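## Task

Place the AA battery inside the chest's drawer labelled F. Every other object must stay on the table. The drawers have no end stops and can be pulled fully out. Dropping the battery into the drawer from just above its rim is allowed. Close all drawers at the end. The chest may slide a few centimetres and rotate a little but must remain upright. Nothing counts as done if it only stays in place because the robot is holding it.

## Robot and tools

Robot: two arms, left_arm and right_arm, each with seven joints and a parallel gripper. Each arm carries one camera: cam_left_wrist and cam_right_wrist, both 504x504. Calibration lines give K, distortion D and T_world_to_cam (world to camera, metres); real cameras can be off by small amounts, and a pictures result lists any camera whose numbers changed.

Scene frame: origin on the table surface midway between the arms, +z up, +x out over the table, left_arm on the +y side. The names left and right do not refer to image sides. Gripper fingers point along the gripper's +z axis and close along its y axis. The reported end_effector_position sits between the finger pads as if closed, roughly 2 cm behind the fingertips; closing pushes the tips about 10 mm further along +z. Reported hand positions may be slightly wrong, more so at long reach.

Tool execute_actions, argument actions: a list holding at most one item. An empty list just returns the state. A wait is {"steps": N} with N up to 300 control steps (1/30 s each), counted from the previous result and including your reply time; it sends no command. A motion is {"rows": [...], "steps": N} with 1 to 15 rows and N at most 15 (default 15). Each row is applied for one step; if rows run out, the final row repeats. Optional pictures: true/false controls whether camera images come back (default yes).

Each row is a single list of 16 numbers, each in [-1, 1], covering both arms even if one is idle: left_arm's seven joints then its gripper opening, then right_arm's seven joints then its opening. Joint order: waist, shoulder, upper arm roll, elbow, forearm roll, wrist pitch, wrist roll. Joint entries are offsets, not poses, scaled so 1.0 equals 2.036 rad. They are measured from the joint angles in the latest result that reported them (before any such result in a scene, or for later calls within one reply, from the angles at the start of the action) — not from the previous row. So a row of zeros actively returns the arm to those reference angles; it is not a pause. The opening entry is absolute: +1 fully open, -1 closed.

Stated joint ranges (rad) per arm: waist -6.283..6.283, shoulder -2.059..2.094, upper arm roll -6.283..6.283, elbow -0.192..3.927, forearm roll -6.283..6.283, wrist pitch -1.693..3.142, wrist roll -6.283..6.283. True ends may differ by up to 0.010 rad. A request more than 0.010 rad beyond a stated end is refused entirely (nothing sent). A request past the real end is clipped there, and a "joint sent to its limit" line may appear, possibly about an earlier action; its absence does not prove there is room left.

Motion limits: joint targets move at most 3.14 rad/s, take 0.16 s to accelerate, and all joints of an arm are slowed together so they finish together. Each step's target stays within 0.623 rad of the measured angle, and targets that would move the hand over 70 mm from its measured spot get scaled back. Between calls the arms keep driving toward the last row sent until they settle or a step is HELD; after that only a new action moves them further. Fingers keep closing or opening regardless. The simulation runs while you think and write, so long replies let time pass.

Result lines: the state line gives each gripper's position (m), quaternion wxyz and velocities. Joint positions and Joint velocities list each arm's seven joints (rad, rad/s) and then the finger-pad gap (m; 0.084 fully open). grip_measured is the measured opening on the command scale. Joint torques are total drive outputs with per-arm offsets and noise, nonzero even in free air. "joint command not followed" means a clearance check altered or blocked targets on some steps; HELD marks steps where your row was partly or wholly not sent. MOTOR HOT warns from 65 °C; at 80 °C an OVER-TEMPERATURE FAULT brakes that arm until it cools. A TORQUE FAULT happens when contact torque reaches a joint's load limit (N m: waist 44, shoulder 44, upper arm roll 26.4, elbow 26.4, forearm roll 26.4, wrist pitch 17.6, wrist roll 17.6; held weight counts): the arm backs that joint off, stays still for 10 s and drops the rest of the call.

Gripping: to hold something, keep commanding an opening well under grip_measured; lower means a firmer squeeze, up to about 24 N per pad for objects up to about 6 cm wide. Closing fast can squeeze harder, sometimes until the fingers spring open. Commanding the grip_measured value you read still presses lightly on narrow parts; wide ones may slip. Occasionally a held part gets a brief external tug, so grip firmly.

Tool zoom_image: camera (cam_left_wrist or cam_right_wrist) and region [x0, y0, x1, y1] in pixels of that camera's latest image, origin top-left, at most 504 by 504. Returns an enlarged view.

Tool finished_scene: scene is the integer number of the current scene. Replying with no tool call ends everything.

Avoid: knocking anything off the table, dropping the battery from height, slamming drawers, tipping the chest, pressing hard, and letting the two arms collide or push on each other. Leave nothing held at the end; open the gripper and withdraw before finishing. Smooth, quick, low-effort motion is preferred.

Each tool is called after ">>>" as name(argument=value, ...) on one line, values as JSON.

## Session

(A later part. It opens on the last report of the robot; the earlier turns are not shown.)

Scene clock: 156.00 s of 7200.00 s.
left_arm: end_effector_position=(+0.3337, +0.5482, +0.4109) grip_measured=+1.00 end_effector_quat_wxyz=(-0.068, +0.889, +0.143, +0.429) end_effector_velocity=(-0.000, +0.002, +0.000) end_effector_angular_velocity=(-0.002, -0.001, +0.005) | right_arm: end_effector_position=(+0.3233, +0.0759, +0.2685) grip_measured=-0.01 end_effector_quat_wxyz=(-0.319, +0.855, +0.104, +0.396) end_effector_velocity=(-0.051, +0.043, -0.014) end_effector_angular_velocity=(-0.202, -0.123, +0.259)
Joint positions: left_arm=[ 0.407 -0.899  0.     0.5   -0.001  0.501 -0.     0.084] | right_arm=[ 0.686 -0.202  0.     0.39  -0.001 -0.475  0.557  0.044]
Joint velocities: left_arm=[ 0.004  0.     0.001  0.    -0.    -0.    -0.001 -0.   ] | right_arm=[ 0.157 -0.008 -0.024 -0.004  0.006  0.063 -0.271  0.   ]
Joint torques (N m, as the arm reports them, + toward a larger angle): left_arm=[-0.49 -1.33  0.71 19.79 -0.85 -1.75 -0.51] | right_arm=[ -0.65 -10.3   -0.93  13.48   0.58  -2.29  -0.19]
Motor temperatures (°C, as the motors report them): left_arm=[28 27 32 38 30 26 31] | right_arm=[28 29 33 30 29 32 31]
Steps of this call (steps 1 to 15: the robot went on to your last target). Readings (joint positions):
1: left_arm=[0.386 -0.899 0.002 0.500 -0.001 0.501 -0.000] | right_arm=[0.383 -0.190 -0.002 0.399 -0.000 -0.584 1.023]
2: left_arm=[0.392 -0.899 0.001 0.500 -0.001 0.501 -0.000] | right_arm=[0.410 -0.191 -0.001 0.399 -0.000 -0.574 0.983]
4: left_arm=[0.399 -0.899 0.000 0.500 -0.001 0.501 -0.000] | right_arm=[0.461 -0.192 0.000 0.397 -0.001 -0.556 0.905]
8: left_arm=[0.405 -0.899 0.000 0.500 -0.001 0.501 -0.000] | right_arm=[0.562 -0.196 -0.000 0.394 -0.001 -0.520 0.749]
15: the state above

Deltas to pre-grasp: (.0164,.8067,1.3131,1.5734,-1.347)/2.036.

>>> execute_actions(actions=[{"rows":[[0,0,0,0,0,0,0,1,0.008,0.3962,0,0.6449,0,0.7728,-0.6616,0.3]],"steps":15}], pictures=false)

>>> execute_actions(actions=[{"steps":35}])

Scene clock: 160.20 s of 7200.00 s.
left_arm: end_effector_position=(+0.3337, +0.5482, +0.4109) grip_measured=+1.00 end_effector_quat_wxyz=(-0.068, +0.889, +0.143, +0.429) end_effector_velocity=(+0.000, +0.000, +0.001) end_effector_angular_velocity=(-0.000, -0.001, +0.000) | right_arm: end_effector_position=(+0.3764, +0.1434, +0.1454) grip_measured=+0.29 end_effector_quat_wxyz=(-0.129, +0.886, +0.351, +0.276) end_effector_velocity=(+0.149, +0.158, -0.253) end_effector_angular_velocity=(-1.399, +0.120, +1.227)
Joint positions: left_arm=[ 0.407 -0.899  0.     0.5   -0.001  0.501 -0.     0.084] | right_arm=[ 0.702  0.238 -0.     0.859 -0.001  0.002  0.059  0.056]
Joint velocities: left_arm=[ 0.     0.     0.001  0.001 -0.    -0.     0.     0.   ] | right_arm=[-0.001  1.096  0.002  1.504 -0.001  1.507 -1.505  0.   ]
Joint torques (N m, as the arm reports them, + toward a larger angle): left_arm=[-0.69 -1.73  0.71 19.85 -0.67 -1.76 -0.56] | right_arm=[  0.99 -19.54  -0.26  15.13   0.08  -2.02  -0.54]
Motor temperatures (°C, as the motors report them): left_arm=[28 27 32 38 30 26 31] | right_arm=[28 29 33 30 29 32 31]
Steps of this call (steps 1 to 30: the robot went on to your last target; steps 31 to 100: nothing new was sent; then 0.37 s passed at rest; steps 101 to 115: all 15 steps of this action). Readings (joint positions):
101: left_arm=[0.408 -0.899 0.001 0.500 -0.001 0.501 -0.000] | right_arm=[0.702 -0.203 -0.001 0.389 -0.000 -0.469 0.531]
102: left_arm=[0.408 -0.899 0.001 0.500 -0.001 0.501 -0.000] | right_arm=[0.702 -0.200 -0.001 0.392 -0.000 -0.466 0.527]
104: left_arm=[0.408 -0.899 0.001 0.500 -0.001 0.501 -0.000] | right_arm=[0.702 -0.166 -0.001 0.428 -0.000 -0.428 0.489]
108: left_arm=[0.407 -0.899 0.000 0.500 -0.001 0.501 -0.000] | right_arm=[0.702 -0.015 -0.000 0.578 -0.001 -0.281 0.342]
115: the state above

Scene clock: 161.37 s of 7200.00 s.
left_arm: end_effector_position=(+0.3337, +0.5482, +0.4109) grip_measured=+1.00 end_effector_quat_wxyz=(-0.068, +0.889, +0.143, +0.429) end_effector_velocity=(+0.000, -0.000, -0.001) end_effector_angular_velocity=(-0.001, +0.002, +0.000) | right_arm: end_effector_position=(+0.4007, +0.1694, +0.1396) grip_measured=+0.29 end_effector_quat_wxyz=(+0.000, +0.696, +0.719, -0.000) end_effector_velocity=(+0.000, -0.000, +0.000) end_effector_angular_velocity=(-0.000, +0.000, +0.001)
Joint positions: left_arm=[ 0.407 -0.899  0.     0.5   -0.001  0.501 -0.     0.084] | right_arm=[ 0.703  0.605  0.     1.702 -0.001  1.098 -0.79   0.056]
Joint velocities: left_arm=[-0.     0.001 -0.    -0.001 -0.     0.    -0.    -0.   ] | right_arm=[-0.     0.    -0.     0.001  0.     0.001 -0.002  0.   ]
Joint torques (N m, as the arm reports them, + toward a larger angle): left_arm=[-0.72 -1.83  0.71 19.99 -0.76 -1.78 -0.51] | right_arm=[  0.99 -26.41  -0.31  15.39   0.16  -1.57  -0.19]
Motor temperatures (°C, as the motors report them): left_arm=[28 27 32 38 30 26 31] | right_arm=[28 29 33 30 29 32 31]
Steps of this call (steps 1 to 35: the robot went on to your last target). Readings (joint positions):
1: left_arm=[0.407 -0.899 0.000 0.500 -0.001 0.501 -0.000] | right_arm=[0.702 0.274 -0.000 0.912 -0.001 0.055 0.007]
2: left_arm=[0.407 -0.899 0.000 0.500 -0.001 0.501 -0.000] | right_arm=[0.702 0.312 -0.000 0.969 -0.001 0.113 -0.051]
4: left_arm=[0.407 -0.899 0.000 0.500 -0.001 0.501 -0.000] | right_arm=[0.702 0.386 0.000 1.101 -0.001 0.246 -0.183]
8: left_arm=[0.407 -0.899 0.000 0.500 -0.001 0.501 -0.000] | right_arm=[0.702 0.503 0.000 1.393 -0.001 0.552 -0.474]
35: the state above
camera_calibration (this result's frames):
cam_left_wrist: T_world_to_cam=[[0.299747, -0.953646, 0.0266771, 0.444099], [-0.583729, -0.20545, -0.785526, 0.696289], [0.754594, 0.219886, -0.618254, 0.0104859], [0, 0, 0, 1]] pos_world=[0.265414, 0.56426, 0.541588]
cam_right_wrist: T_world_to_cam=[[0.999603, 0.0281745, 0.000385219, -0.368909], [0.0281748, -0.999603, -0.000721732, 0.227741], [0.000364732, 0.000732298, -1, 0.270573], [0, 0, 0, 1]] pos_world=[0.362248, 0.237846, 0.27088]

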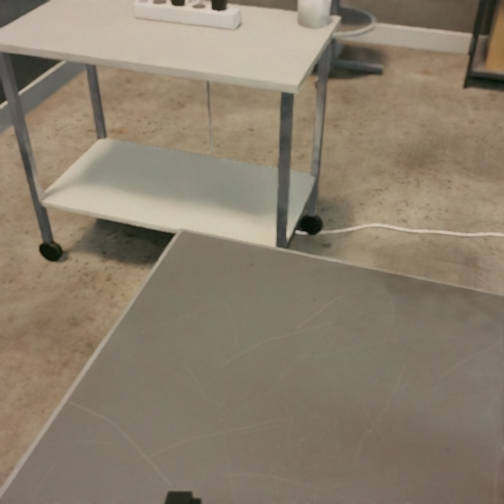

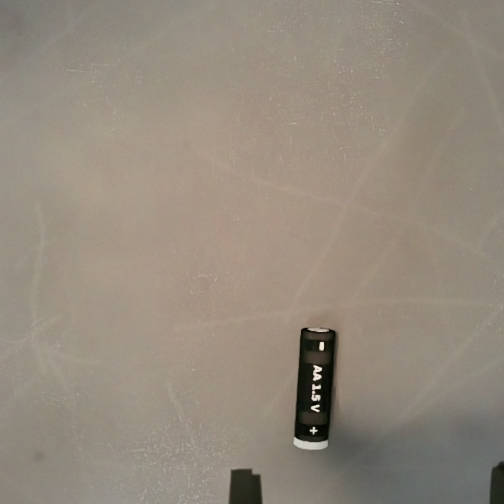

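>>> execute_actions(actions=[{"rows":[[0,0,0,0,0,0,0,1,0.0101,0.03,0,-0.004,0,-0.034,0.0462,0.0],[0,0,0,0,0,0,0,1,0.0101,0.03,0,-0.004,0,-0.034,0.0462,0.0],[0,0,0,0,0,0,0,1,0.0101,0.045,0,-0.008,0,-0.053,0.0462,0.0],[0,0,0,0,0,0,0,1,0.0101,0.06,0,-0.013,0,-0.073,0.0462,0.0],[0,0,0,0,0,0,0,1,0.0101,0.06,0,-0.013,0,-0.073,0.0462,0.0],[0,0,0,0,0,0,0,1,0.0101,0.075,0,-0.019,0,-0.094,0.0462,0.0],[0,0,0,0,0,0,0,1,0.0101,0.075,0,-0.019,0,-0.094,0.0462,0.0],[0,0,0,0,0,0,0,1,0.0101,0.083,0,-0.022,0,-0.105,0.0462,0.0],[0,0,0,0,0,0,0,1,0.0101,0.083,0,-0.022,0,-0.105,0.0462,0.0],[0,0,0,0,0,0,0,1,0.0101,0.0891,0,-0.0246,0,-0.1142,0.0462,0.0]],"steps":15}], pictures=false)

>>> execute_actions(actions=[{"steps":12}])

Scene clock: 176.30 s of 7200.00 s.
left_arm: end_effector_position=(+0.3337, +0.5482, +0.4109) grip_measured=+1.00 end_effector_quat_wxyz=(-0.068, +0.889, +0.143, +0.429) end_effector_velocity=(-0.000, -0.000, -0.001) end_effector_angular_velocity=(-0.000, +0.002, -0.001) | right_arm: end_effector_position=(+0.3949, +0.1813, +0.0271) grip_measured=-0.01 end_effector_quat_wxyz=(+0.000, +0.721, +0.693, -0.002) end_effector_velocity=(+0.012, +0.017, -0.033) end_effector_angular_velocity=(+0.062, -0.054, -0.012)
Joint positions: left_arm=[ 0.407 -0.899  0.     0.5   -0.001  0.501 -0.     0.084] | right_arm=[ 0.722  0.778  0.     1.654 -0.001  0.88  -0.697  0.044]
Joint velocities: left_arm=[-0.    -0.001 -0.    -0.001 -0.001  0.002  0.001  0.   ] | right_arm=[ 0.003  0.068  0.001 -0.003  0.001 -0.154  0.016  0.   ]
Joint torques (N m, as the arm reports them, + toward a larger angle): left_arm=[-0.47 -1.51  0.85 19.88 -0.86 -1.85 -0.62] | right_arm=[  1.17 -30.38  -0.38  15.73   0.13  -1.7   -0.26]
Motor temperatures (°C, as the motors report them): left_arm=[28 27 32 38 30 26 31] | right_arm=[28 30 33 31 29 32 31]
Steps of this call (steps 1 to 15: the robot went on to your last target; steps 16 to 90: nothing new was sent; then 11.43 s passed at rest; steps 91 to 105: all 15 steps of this action). Readings (joint positions):
91: left_arm=[0.407 -0.899 0.000 0.500 -0.001 0.501 -0.000] | right_arm=[0.703 0.605 0.000 1.702 -0.001 1.098 -0.789]
92: left_arm=[0.407 -0.899 0.000 0.500 -0.001 0.501 -0.000] | right_arm=[0.703 0.606 0.000 1.703 -0.001 1.095 -0.786]
94: left_arm=[0.407 -0.899 0.000 0.500 -0.001 0.501 -0.000] | right_arm=[0.708 0.623 -0.001 1.704 -0.001 1.070 -0.756]
98: left_arm=[0.407 -0.899 0.000 0.500 -0.001 0.501 -0.000] | right_arm=[0.721 0.703 0.002 1.679 -0.001 0.980 -0.713]
105: the state above

Scene clock: 176.70 s of 7200.00 s.
left_arm: end_effector_position=(+0.3337, +0.5482, +0.4109) grip_measured=+1.00 end_effector_quat_wxyz=(-0.068, +0.889, +0.143, +0.429) end_effector_velocity=(-0.000, +0.001, -0.000) end_effector_angular_velocity=(-0.002, +0.001, +0.001) | right_arm: end_effector_position=(+0.3958, +0.1831, +0.0243) grip_measured=-0.01 end_effector_quat_wxyz=(+0.000, +0.721, +0.693, +0.002) end_effector_velocity=(-0.001, -0.001, -0.001) end_effector_angular_velocity=(-0.001, +0.002, -0.001)
Joint positions: left_arm=[ 0.407 -0.899  0.     0.5   -0.001  0.501 -0.     0.084] | right_arm=[ 0.723  0.784  0.     1.654 -0.001  0.865 -0.695  0.044]
Joint velocities: left_arm=[-0.     0.     0.002 -0.     0.     0.001  0.    -0.   ] | right_arm=[-0.     0.002  0.    -0.001  0.001 -0.     0.001 -0.   ]
Joint torques (N m, as the arm reports them, + toward a larger angle): left_arm=[-0.54 -1.69  0.63 19.91 -0.72 -1.81 -0.68] | right_arm=[  1.09 -25.24  -0.38  13.3    0.12  -1.58  -0.2 ]
Motor temperatures (°C, as the motors report them): left_arm=[28 27 32 38 30 26 31] | right_arm=[28 30 33 31 29 32 31]
Steps of this call (steps 1 to 12: the robot went on to your last target). Readings (joint positions):
1: left_arm=[0.407 -0.899 0.000 0.500 -0.001 0.501 -0.000] | right_arm=[0.723 0.780 0.000 1.654 -0.001 0.876 -0.697]
2: left_arm=[0.407 -0.899 0.000 0.500 -0.001 0.501 -0.000] | right_arm=[0.723 0.781 0.000 1.654 -0.001 0.873 -0.696]
4: left_arm=[0.407 -0.899 0.000 0.500 -0.001 0.501 -0.000] | right_arm=[0.723 0.782 0.000 1.655 -0.001 0.869 -0.696]
8: left_arm=[0.407 -0.899 0.000 0.500 -0.001 0.501 -0.000] | right_arm=[0.723 0.784 0.000 1.654 -0.001 0.866 -0.696]
12: the state above
camera_calibration (this result's frames):
cam_left_wrist: T_world_to_cam=[[0.299747, -0.953646, 0.0266771, 0.444099], [-0.583729, -0.20545, -0.785525, 0.696289], [0.754594, 0.219886, -0.618254, 0.010486], [0, 0, 0, 1]] pos_world=[0.265414, 0.56426, 0.541588]
cam_right_wrist: T_world_to_cam=[[0.998972, -0.0452363, 0.0029168, -0.350769], [-0.0452248, -0.998969, -0.00390697, 0.270593], [0.00309053, 0.00377104, -0.999988, 0.15363], [0, 0, 0, 1]] pos_world=[0.362171, 0.253867, 0.155708]

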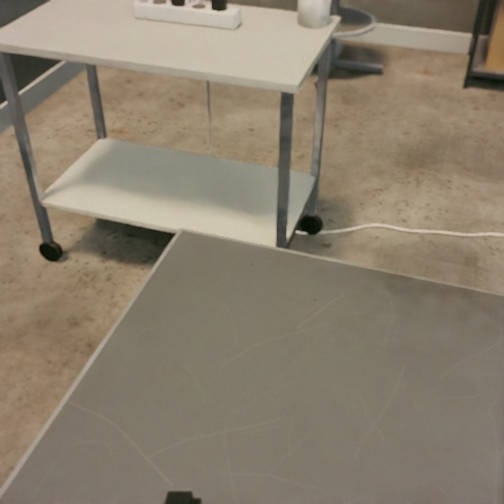

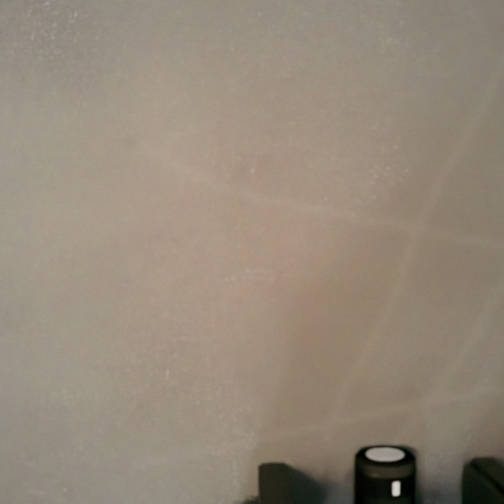

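>>> execute_actions(actions=[{"rows":[[0,0,0,0,0,0,0,1,0,-0.004,0,-0.001,0,0.004,0,0.0],[0,0,0,0,0,0,0,1,0,-0.004,0,-0.001,0,0.004,0,0.0],[0,0,0,0,0,0,0,1,0,-0.004,0,-0.001,0,0.004,0,0.0],[0,0,0,0,0,0,0,1,0,-0.004,0,-0.001,0,0.004,0,-0.1],[0,0,0,0,0,0,0,1,0,-0.004,0,-0.001,0,0.004,0,-0.2],[0,0,0,0,0,0,0,1,0,-0.004,0,-0.001,0,0.004,0,-0.3],[0,0,0,0,0,0,0,1,0,-0.004,0,-0.001,0,0.004,0,-0.4],[0,0,0,0,0,0,0,1,0,-0.004,0,-0.001,0,0.004,0,-0.5],[0,0,0,0,0,0,0,1,0,-0.004,0,-0.001,0,0.004,0,-0.55],[0,0,0,0,0,0,0,1,0,-0.004,0,-0.001,0,0.004,0,-0.6],[0,0,0,0,0,0,0,1,0,-0.004,0,-0.001,0,0.004,0,-0.65],[0,0,0,0,0,0,0,1,0,-0.004,0,-0.001,0,0.004,0,-0.7],[0,0,0,0,0,0,0,1,0,-0.004,0,-0.001,0,0.004,0,-0.8],[0,0,0,0,0,0,0,1,0,-0.004,0,-0.001,0,0.004,0,-0.9]],"steps":15}], pictures=false)

>>> execute_actions(actions=[{"steps":8}])

Scene clock: 220.43 s of 7200.00 s.
left_arm: end_effector_position=(+0.3337, +0.5482, +0.4109) grip_measured=+1.00 end_effector_quat_wxyz=(-0.068, +0.889, +0.143, +0.429) end_effector_velocity=(+0.000, -0.000, -0.001) end_effector_angular_velocity=(-0.000, +0.003, -0.001) | right_arm: end_effector_position=(+0.3940, +0.1811, +0.0254) grip_measured=-0.69 end_effector_quat_wxyz=(+0.000, +0.721, +0.692, -0.002) end_effector_velocity=(-0.001, +0.002, +0.002) end_effector_angular_velocity=(+0.002, -0.001, +0.002)
Joint positions: left_arm=[ 0.407 -0.899  0.     0.5   -0.001  0.501 -0.     0.084] | right_arm=[ 0.723  0.779  0.     1.649 -0.001  0.874 -0.695  0.014]
Joint velocities: left_arm=[-0.     0.001 -0.    -0.001 -0.     0.001  0.001 -0.   ] | right_arm=[ 0.002 -0.003  0.001  0.001  0.     0.002  0.001 -0.   ]
Joint torques (N m, as the arm reports them, + toward a larger angle): left_arm=[-1.08 -1.64  0.99 19.94 -0.76 -1.81 -0.58] | right_arm=[  1.61 -23.06   0.21  11.4    0.51  -1.11  -0.16]
Motor temperatures (°C, as the motors report them): left_arm=[28 27 32 38 30 26 31] | right_arm=[28 30 33 29 29 32 31]
Steps of this call (steps 1 to 30: the robot went on to your last target; steps 31 to 100: nothing new was sent; then 39.90 s passed at rest; steps 101 to 115: all 15 steps of this action). Readings (joint positions):
101: left_arm=[0.407 -0.899 0.000 0.500 -0.001 0.501 -0.000] | right_arm=[0.723 0.786 0.000 1.652 -0.001 0.865 -0.695]
102: left_arm=[0.407 -0.899 0.000 0.500 -0.001 0.501 -0.000] | right_arm=[0.723 0.785 0.000 1.652 -0.001 0.866 -0.696]
104: left_arm=[0.407 -0.899 0.000 0.500 -0.001 0.501 -0.000] | right_arm=[0.723 0.783 0.000 1.651 -0.001 0.868 -0.696]
108: left_arm=[0.407 -0.899 0.000 0.500 -0.001 0.501 -0.000] | right_arm=[0.722 0.780 -0.001 1.650 -0.001 0.872 -0.696]
115: the state above

Scene clock: 220.70 s of 7200.00 s.
left_arm: end_effector_position=(+0.3337, +0.5482, +0.4109) grip_measured=+1.00 end_effector_quat_wxyz=(-0.068, +0.889, +0.143, +0.429) end_effector_velocity=(+0.000, +0.000, +0.001) end_effector_angular_velocity=(+0.001, -0.001, -0.000) | right_arm: end_effector_position=(+0.3939, +0.1815, +0.0258) grip_measured=-0.69 end_effector_quat_wxyz=(+0.000, +0.721, +0.693, -0.002) end_effector_velocity=(+0.000, +0.001, +0.002) end_effector_angular_velocity=(+0.004, -0.001, +0.001)
Joint positions: left_arm=[ 0.407 -0.899  0.     0.5   -0.001  0.501 -0.     0.084] | right_arm=[ 0.723  0.778  0.001  1.649 -0.001  0.875 -0.695  0.014]
Joint velocities: left_arm=[ 0.    -0.    -0.     0.001  0.    -0.     0.001 -0.   ] | right_arm=[-0.    -0.001  0.001  0.001  0.001 -0.001 -0.001 -0.   ]
Joint torques (N m, as the arm reports them, + toward a larger angle): left_arm=[-0.74 -1.72  0.93 19.79 -0.61 -1.87 -0.6 ] | right_arm=[  1.2  -26.06  -0.19  13.58   0.41  -1.45  -0.23]
Motor temperatures (°C, as the motors report them): left_arm=[28 27 32 38 30 26 31] | right_arm=[28 30 33 29 29 32 31]
Steps of this call (steps 1 to 8: the robot went on to your last target). Readings (joint positions):
1: left_arm=[0.407 -0.899 0.000 0.500 -0.001 0.501 -0.000] | right_arm=[0.723 0.779 0.000 1.649 -0.001 0.874 -0.695]
2: left_arm=[0.407 -0.899 0.000 0.500 -0.001 0.501 -0.000] | right_arm=[0.723 0.778 0.000 1.649 -0.001 0.875 -0.695]
4: left_arm=[0.407 -0.899 0.000 0.500 -0.001 0.501 -0.000] | right_arm=[0.723 0.778 0.001 1.649 -0.001 0.875 -0.695]
8: the state above
camera_calibration (this result's frames):
cam_left_wrist: T_world_to_cam=[[0.299747, -0.953646, 0.0266773, 0.444099], [-0.583729, -0.20545, -0.785526, 0.696289], [0.754594, 0.219886, -0.618254, 0.0104859], [0, 0, 0, 1]] pos_world=[0.265414, 0.56426, 0.541588]
cam_right_wrist: T_world_to_cam=[[0.99899, -0.0448851, -0.0018813, -0.348841], [-0.0448826, -0.998991, 0.00136057, 0.268603], [-0.00194048, -0.00127476, -0.999997, 0.158091], [0, 0, 0, 1]] pos_world=[0.360851, 0.252876, 0.157069]

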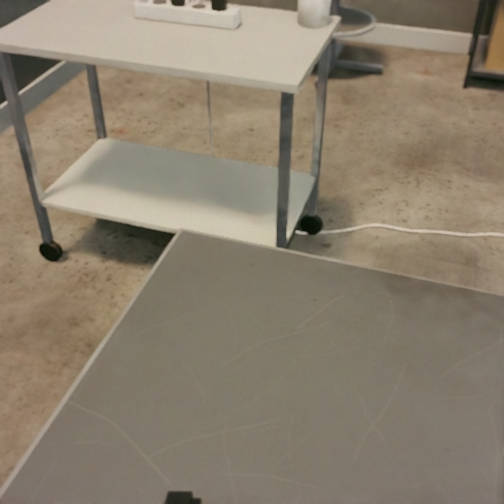

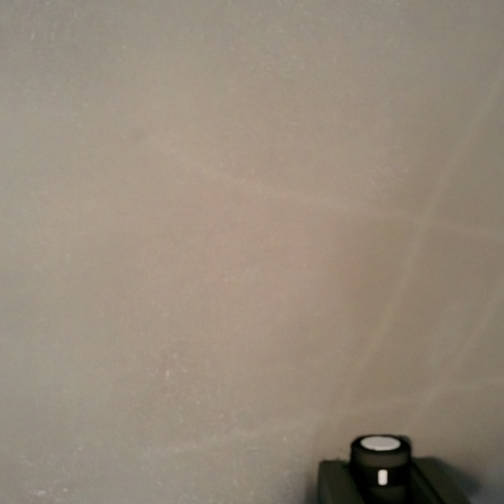

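>>> execute_actions(actions=[{"rows":[[0,0,0,0,0,0,0,1,0,-0.2439,0,0.0802,0,0.1748,-0.1346,-0.9]],"steps":15}], pictures=false)

>>> execute_actions(actions=[{"steps":22}], pictures=false)

>>> execute_actions(actions=[{"rows":[[0,0,0,0,0,0,0,1,-0.2359,0,0,0,0,0,0,-0.9]],"steps":15}], pictures=false)

>>> execute_actions(actions=[{"steps":25}])

Scene clock: 234.60 s of 7200.00 s.
left_arm: end_effector_position=(+0.3337, +0.5482, +0.4109) grip_measured=+1.00 end_effector_quat_wxyz=(-0.068, +0.889, +0.143, +0.429) end_effector_velocity=(+0.000, -0.000, -0.000) end_effector_angular_velocity=(-0.000, +0.000, +0.000) | right_arm: end_effector_position=(+0.4101, +0.1991, +0.1971) grip_measured=-0.69 end_effector_quat_wxyz=(-0.000, +0.673, +0.736, +0.072) end_effector_velocity=(-0.001, -0.002, +0.397) end_effector_angular_velocity=(+0.220, -0.259, +0.298)
Joint positions: left_arm=[ 0.407 -0.899  0.     0.5   -0.001  0.501 -0.     0.084] | right_arm=[ 0.723  0.541  0.001  1.729 -0.001  1.043 -0.825  0.014]
Joint velocities: left_arm=[ 0.     0.001 -0.    -0.    -0.    -0.001 -0.    -0.   ] | right_arm=[-0.    -0.548  0.     0.179  0.     0.39  -0.302 -0.   ]
Joint torques (N m, as the arm reports them, + toward a larger angle): left_arm=[-0.77 -1.74  0.69 19.95 -0.74 -1.87 -0.59] | right_arm=[  0.84 -25.37  -0.54  15.3    0.27  -1.84   0.16]
Motor temperatures (°C, as the motors report them): left_arm=[28 27 32 38 30 26 31] | right_arm=[28 30 33 30 29 32 31]
Steps of this call (steps 1 to 15: the robot went on to your last target; steps 16 to 90: nothing new was sent; then 10.40 s passed at rest; steps 91 to 105: all 15 steps of this action). Readings (joint positions):
91: left_arm=[0.407 -0.899 0.000 0.500 -0.001 0.501 -0.000] | right_arm=[0.723 0.776 0.000 1.652 -0.001 0.874 -0.696]
92: left_arm=[0.407 -0.899 0.000 0.500 -0.001 0.501 -0.000] | right_arm=[0.723 0.774 0.000 1.652 -0.001 0.876 -0.697]
94: left_arm=[0.407 -0.899 0.000 0.500 -0.001 0.501 -0.000] | right_arm=[0.723 0.750 0.000 1.655 -0.001 0.900 -0.715]
98: left_arm=[0.407 -0.899 0.000 0.500 -0.001 0.501 -0.000] | right_arm=[0.723 0.668 0.000 1.689 -0.001 0.951 -0.755]
105: the state above

Scene clock: 235.33 s of 7200.00 s.
left_arm: end_effector_position=(+0.3337, +0.5482, +0.4109) grip_measured=+1.00 end_effector_quat_wxyz=(-0.068, +0.889, +0.143, +0.429) end_effector_velocity=(+0.000, -0.000, -0.000) end_effector_angular_velocity=(-0.000, +0.000, -0.000) | right_arm: end_effector_position=(+0.3900, +0.1772, +0.3763) grip_measured=-0.69 end_effector_quat_wxyz=(+0.010, +0.614, +0.776, +0.147) end_effector_velocity=(-0.001, -0.001, +0.023) end_effector_angular_velocity=(+0.025, -0.026, +0.009)
Joint positions: left_arm=[ 0.407 -0.899  0.     0.5   -0.001  0.501 -0.     0.084] | right_arm=[ 0.723  0.285  0.001  1.81  -0.001  1.23  -0.969  0.014]
Joint velocities: left_arm=[ 0.     0.    -0.001 -0.    -0.001 -0.    -0.     0.   ] | right_arm=[ 0.001 -0.024  0.     0.019  0.     0.007 -0.008 -0.   ]
Joint torques (N m, as the arm reports them, + toward a larger angle): left_arm=[-1.05 -1.5   0.95 19.84 -0.66 -1.85 -0.54] | right_arm=[  0.64 -21.54  -0.28  16.07   0.23  -2.13  -0.07]
Motor temperatures (°C, as the motors report them): left_arm=[28 27 32 38 30 26 31] | right_arm=[28 30 33 30 29 32 31]
Steps of this call (steps 1 to 22: the robot went on to your last target). Readings (joint positions):
1: left_arm=[0.407 -0.899 0.000 0.500 -0.001 0.501 -0.000] | right_arm=[0.723 0.523 0.001 1.735 -0.001 1.056 -0.835]
2: left_arm=[0.407 -0.899 0.000 0.500 -0.001 0.501 -0.000] | right_arm=[0.723 0.505 0.001 1.740 -0.001 1.069 -0.846]
4: left_arm=[0.407 -0.899 0.000 0.500 -0.001 0.501 -0.000] | right_arm=[0.723 0.468 0.001 1.752 -0.001 1.095 -0.866]
8: left_arm=[0.407 -0.899 0.000 0.500 -0.001 0.501 -0.000] | right_arm=[0.723 0.395 0.001 1.776 -0.001 1.148 -0.906]
22: the state above

Scene clock: 235.83 s of 7200.00 s.
left_arm: end_effector_position=(+0.3337, +0.5482, +0.4109) grip_measured=+1.00 end_effector_quat_wxyz=(-0.068, +0.889, +0.143, +0.429) end_effector_velocity=(+0.000, +0.000, +0.000) end_effector_angular_velocity=(+0.001, -0.001, -0.000) | right_arm: end_effector_position=(+0.4986, +0.0481, +0.3766) grip_measured=-0.69 end_effector_quat_wxyz=(+0.030, +0.713, +0.686, +0.144) end_effector_velocity=(+0.211, -0.334, -0.001) end_effector_angular_velocity=(+0.000, +0.001, -0.632)
Joint positions: left_arm=[ 0.407 -0.899  0.     0.5   -0.001  0.501 -0.     0.084] | right_arm=[ 0.453  0.285 -0.     1.81  -0.001  1.23  -0.969  0.014]
Joint velocities: left_arm=[ 0.     0.001  0.     0.     0.    -0.001  0.    -0.   ] | right_arm=[-0.633  0.     0.001 -0.002  0.001 -0.001 -0.    -0.   ]
Joint torques (N m, as the arm reports them, + toward a larger angle): left_arm=[-0.63 -1.71  0.75 19.78 -0.87 -1.81 -0.69] | right_arm=[  1.13 -21.89  -0.24  15.85   0.18  -1.94  -0.24]
Motor temperatures (°C, as the motors report them): left_arm=[28 27 32 38 30 26 31] | right_arm=[28 30 33 30 29 32 31]
Steps of this call (steps 1 to 15: all 15 steps of this action). Readings (joint positions):
1: left_arm=[0.407 -0.899 0.000 0.500 -0.001 0.501 -0.000] | right_arm=[0.723 0.285 0.001 1.811 -0.001 1.230 -0.969]
2: left_arm=[0.407 -0.899 0.000 0.500 -0.001 0.501 -0.000] | right_arm=[0.721 0.284 0.002 1.811 -0.001 1.230 -0.969]
4: left_arm=[0.407 -0.899 0.000 0.500 -0.001 0.501 -0.000] | right_arm=[0.692 0.284 0.008 1.812 0.000 1.230 -0.969]
8: left_arm=[0.407 -0.899 0.000 0.500 -0.001 0.501 -0.000] | right_arm=[0.600 0.285 -0.001 1.810 -0.001 1.230 -0.969]
15: the state above

Scene clock: 236.67 s of 7200.00 s.
left_arm: end_effector_position=(+0.3337, +0.5482, +0.4109) grip_measured=+1.00 end_effector_quat_wxyz=(-0.068, +0.889, +0.143, +0.429) end_effector_velocity=(-0.000, -0.000, +0.000) end_effector_angular_velocity=(+0.000, +0.001, -0.000) | right_arm: end_effector_position=(+0.5561, -0.0684, +0.3763) grip_measured=-0.69 end_effector_quat_wxyz=(+0.045, +0.780, +0.608, +0.140) end_effector_velocity=(+0.001, -0.003, -0.000) end_effector_angular_velocity=(+0.000, -0.000, -0.006)
Joint positions: left_arm=[ 0.407 -0.899  0.     0.5   -0.001  0.501 -0.     0.084] | right_arm=[ 0.244  0.285  0.001  1.81  -0.001  1.23  -0.969  0.014]
Joint velocities: left_arm=[ 0.     0.    -0.     0.    -0.     0.001  0.     0.   ] | right_arm=[-0.005  0.    -0.001 -0.     0.    -0.001  0.001 -0.   ]
Joint torques (N m, as the arm reports them, + toward a larger angle): left_arm=[-1.12 -1.38  0.75 20.07 -0.72 -1.83 -0.61] | right_arm=[  0.82 -21.78  -0.25  16.04   0.1   -1.94  -0.22]
Motor temperatures (°C, as the motors report them): left_arm=[28 27 32 38 30 26 31] | right_arm=[28 30 33 30 29 32 31]
Steps of this call (steps 1 to 25: the robot went on to your last target). Readings (joint positions):
1: left_arm=[0.407 -0.899 0.000 0.500 -0.001 0.501 -0.000] | right_arm=[0.432 0.285 0.000 1.810 -0.001 1.230 -0.969]
2: left_arm=[0.407 -0.899 0.000 0.500 -0.001 0.501 -0.000] | right_arm=[0.411 0.285 0.000 1.810 -0.001 1.230 -0.969]
4: left_arm=[0.407 -0.899 0.000 0.500 -0.001 0.501 -0.000] | right_arm=[0.368 0.285 0.000 1.810 -0.001 1.230 -0.969]
8: left_arm=[0.407 -0.899 0.000 0.500 -0.001 0.501 -0.000] | right_arm=[0.287 0.285 -0.001 1.810 -0.001 1.230 -0.969]
25: the state above
camera_calibration (this result's frames):
cam_left_wrist: T_world_to_cam=[[0.299747, -0.953646, 0.0266773, 0.444099], [-0.583729, -0.20545, -0.785526, 0.696289], [0.754594, 0.219886, -0.618254, 0.0104859], [0, 0, 0, 1]] pos_world=[0.265414, 0.56426, 0.541588]
cam_right_wrist: T_world_to_cam=[[0.935266, -0.260923, 0.23916, -0.591531], [-0.225246, -0.959974, -0.166475, 0.191895], [0.273024, 0.101829, -0.956603, 0.346406], [0, 0, 0, 1]] pos_world=[0.501885, -0.00540371, 0.504789]

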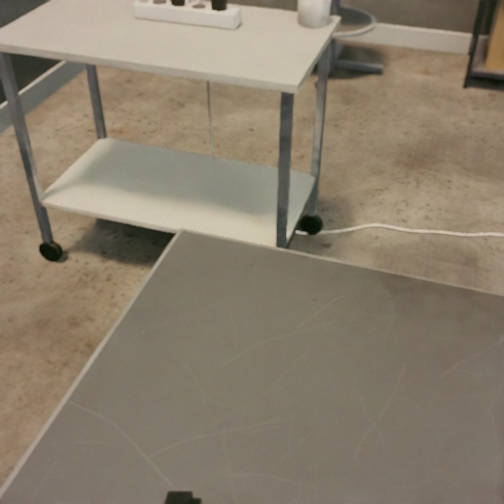

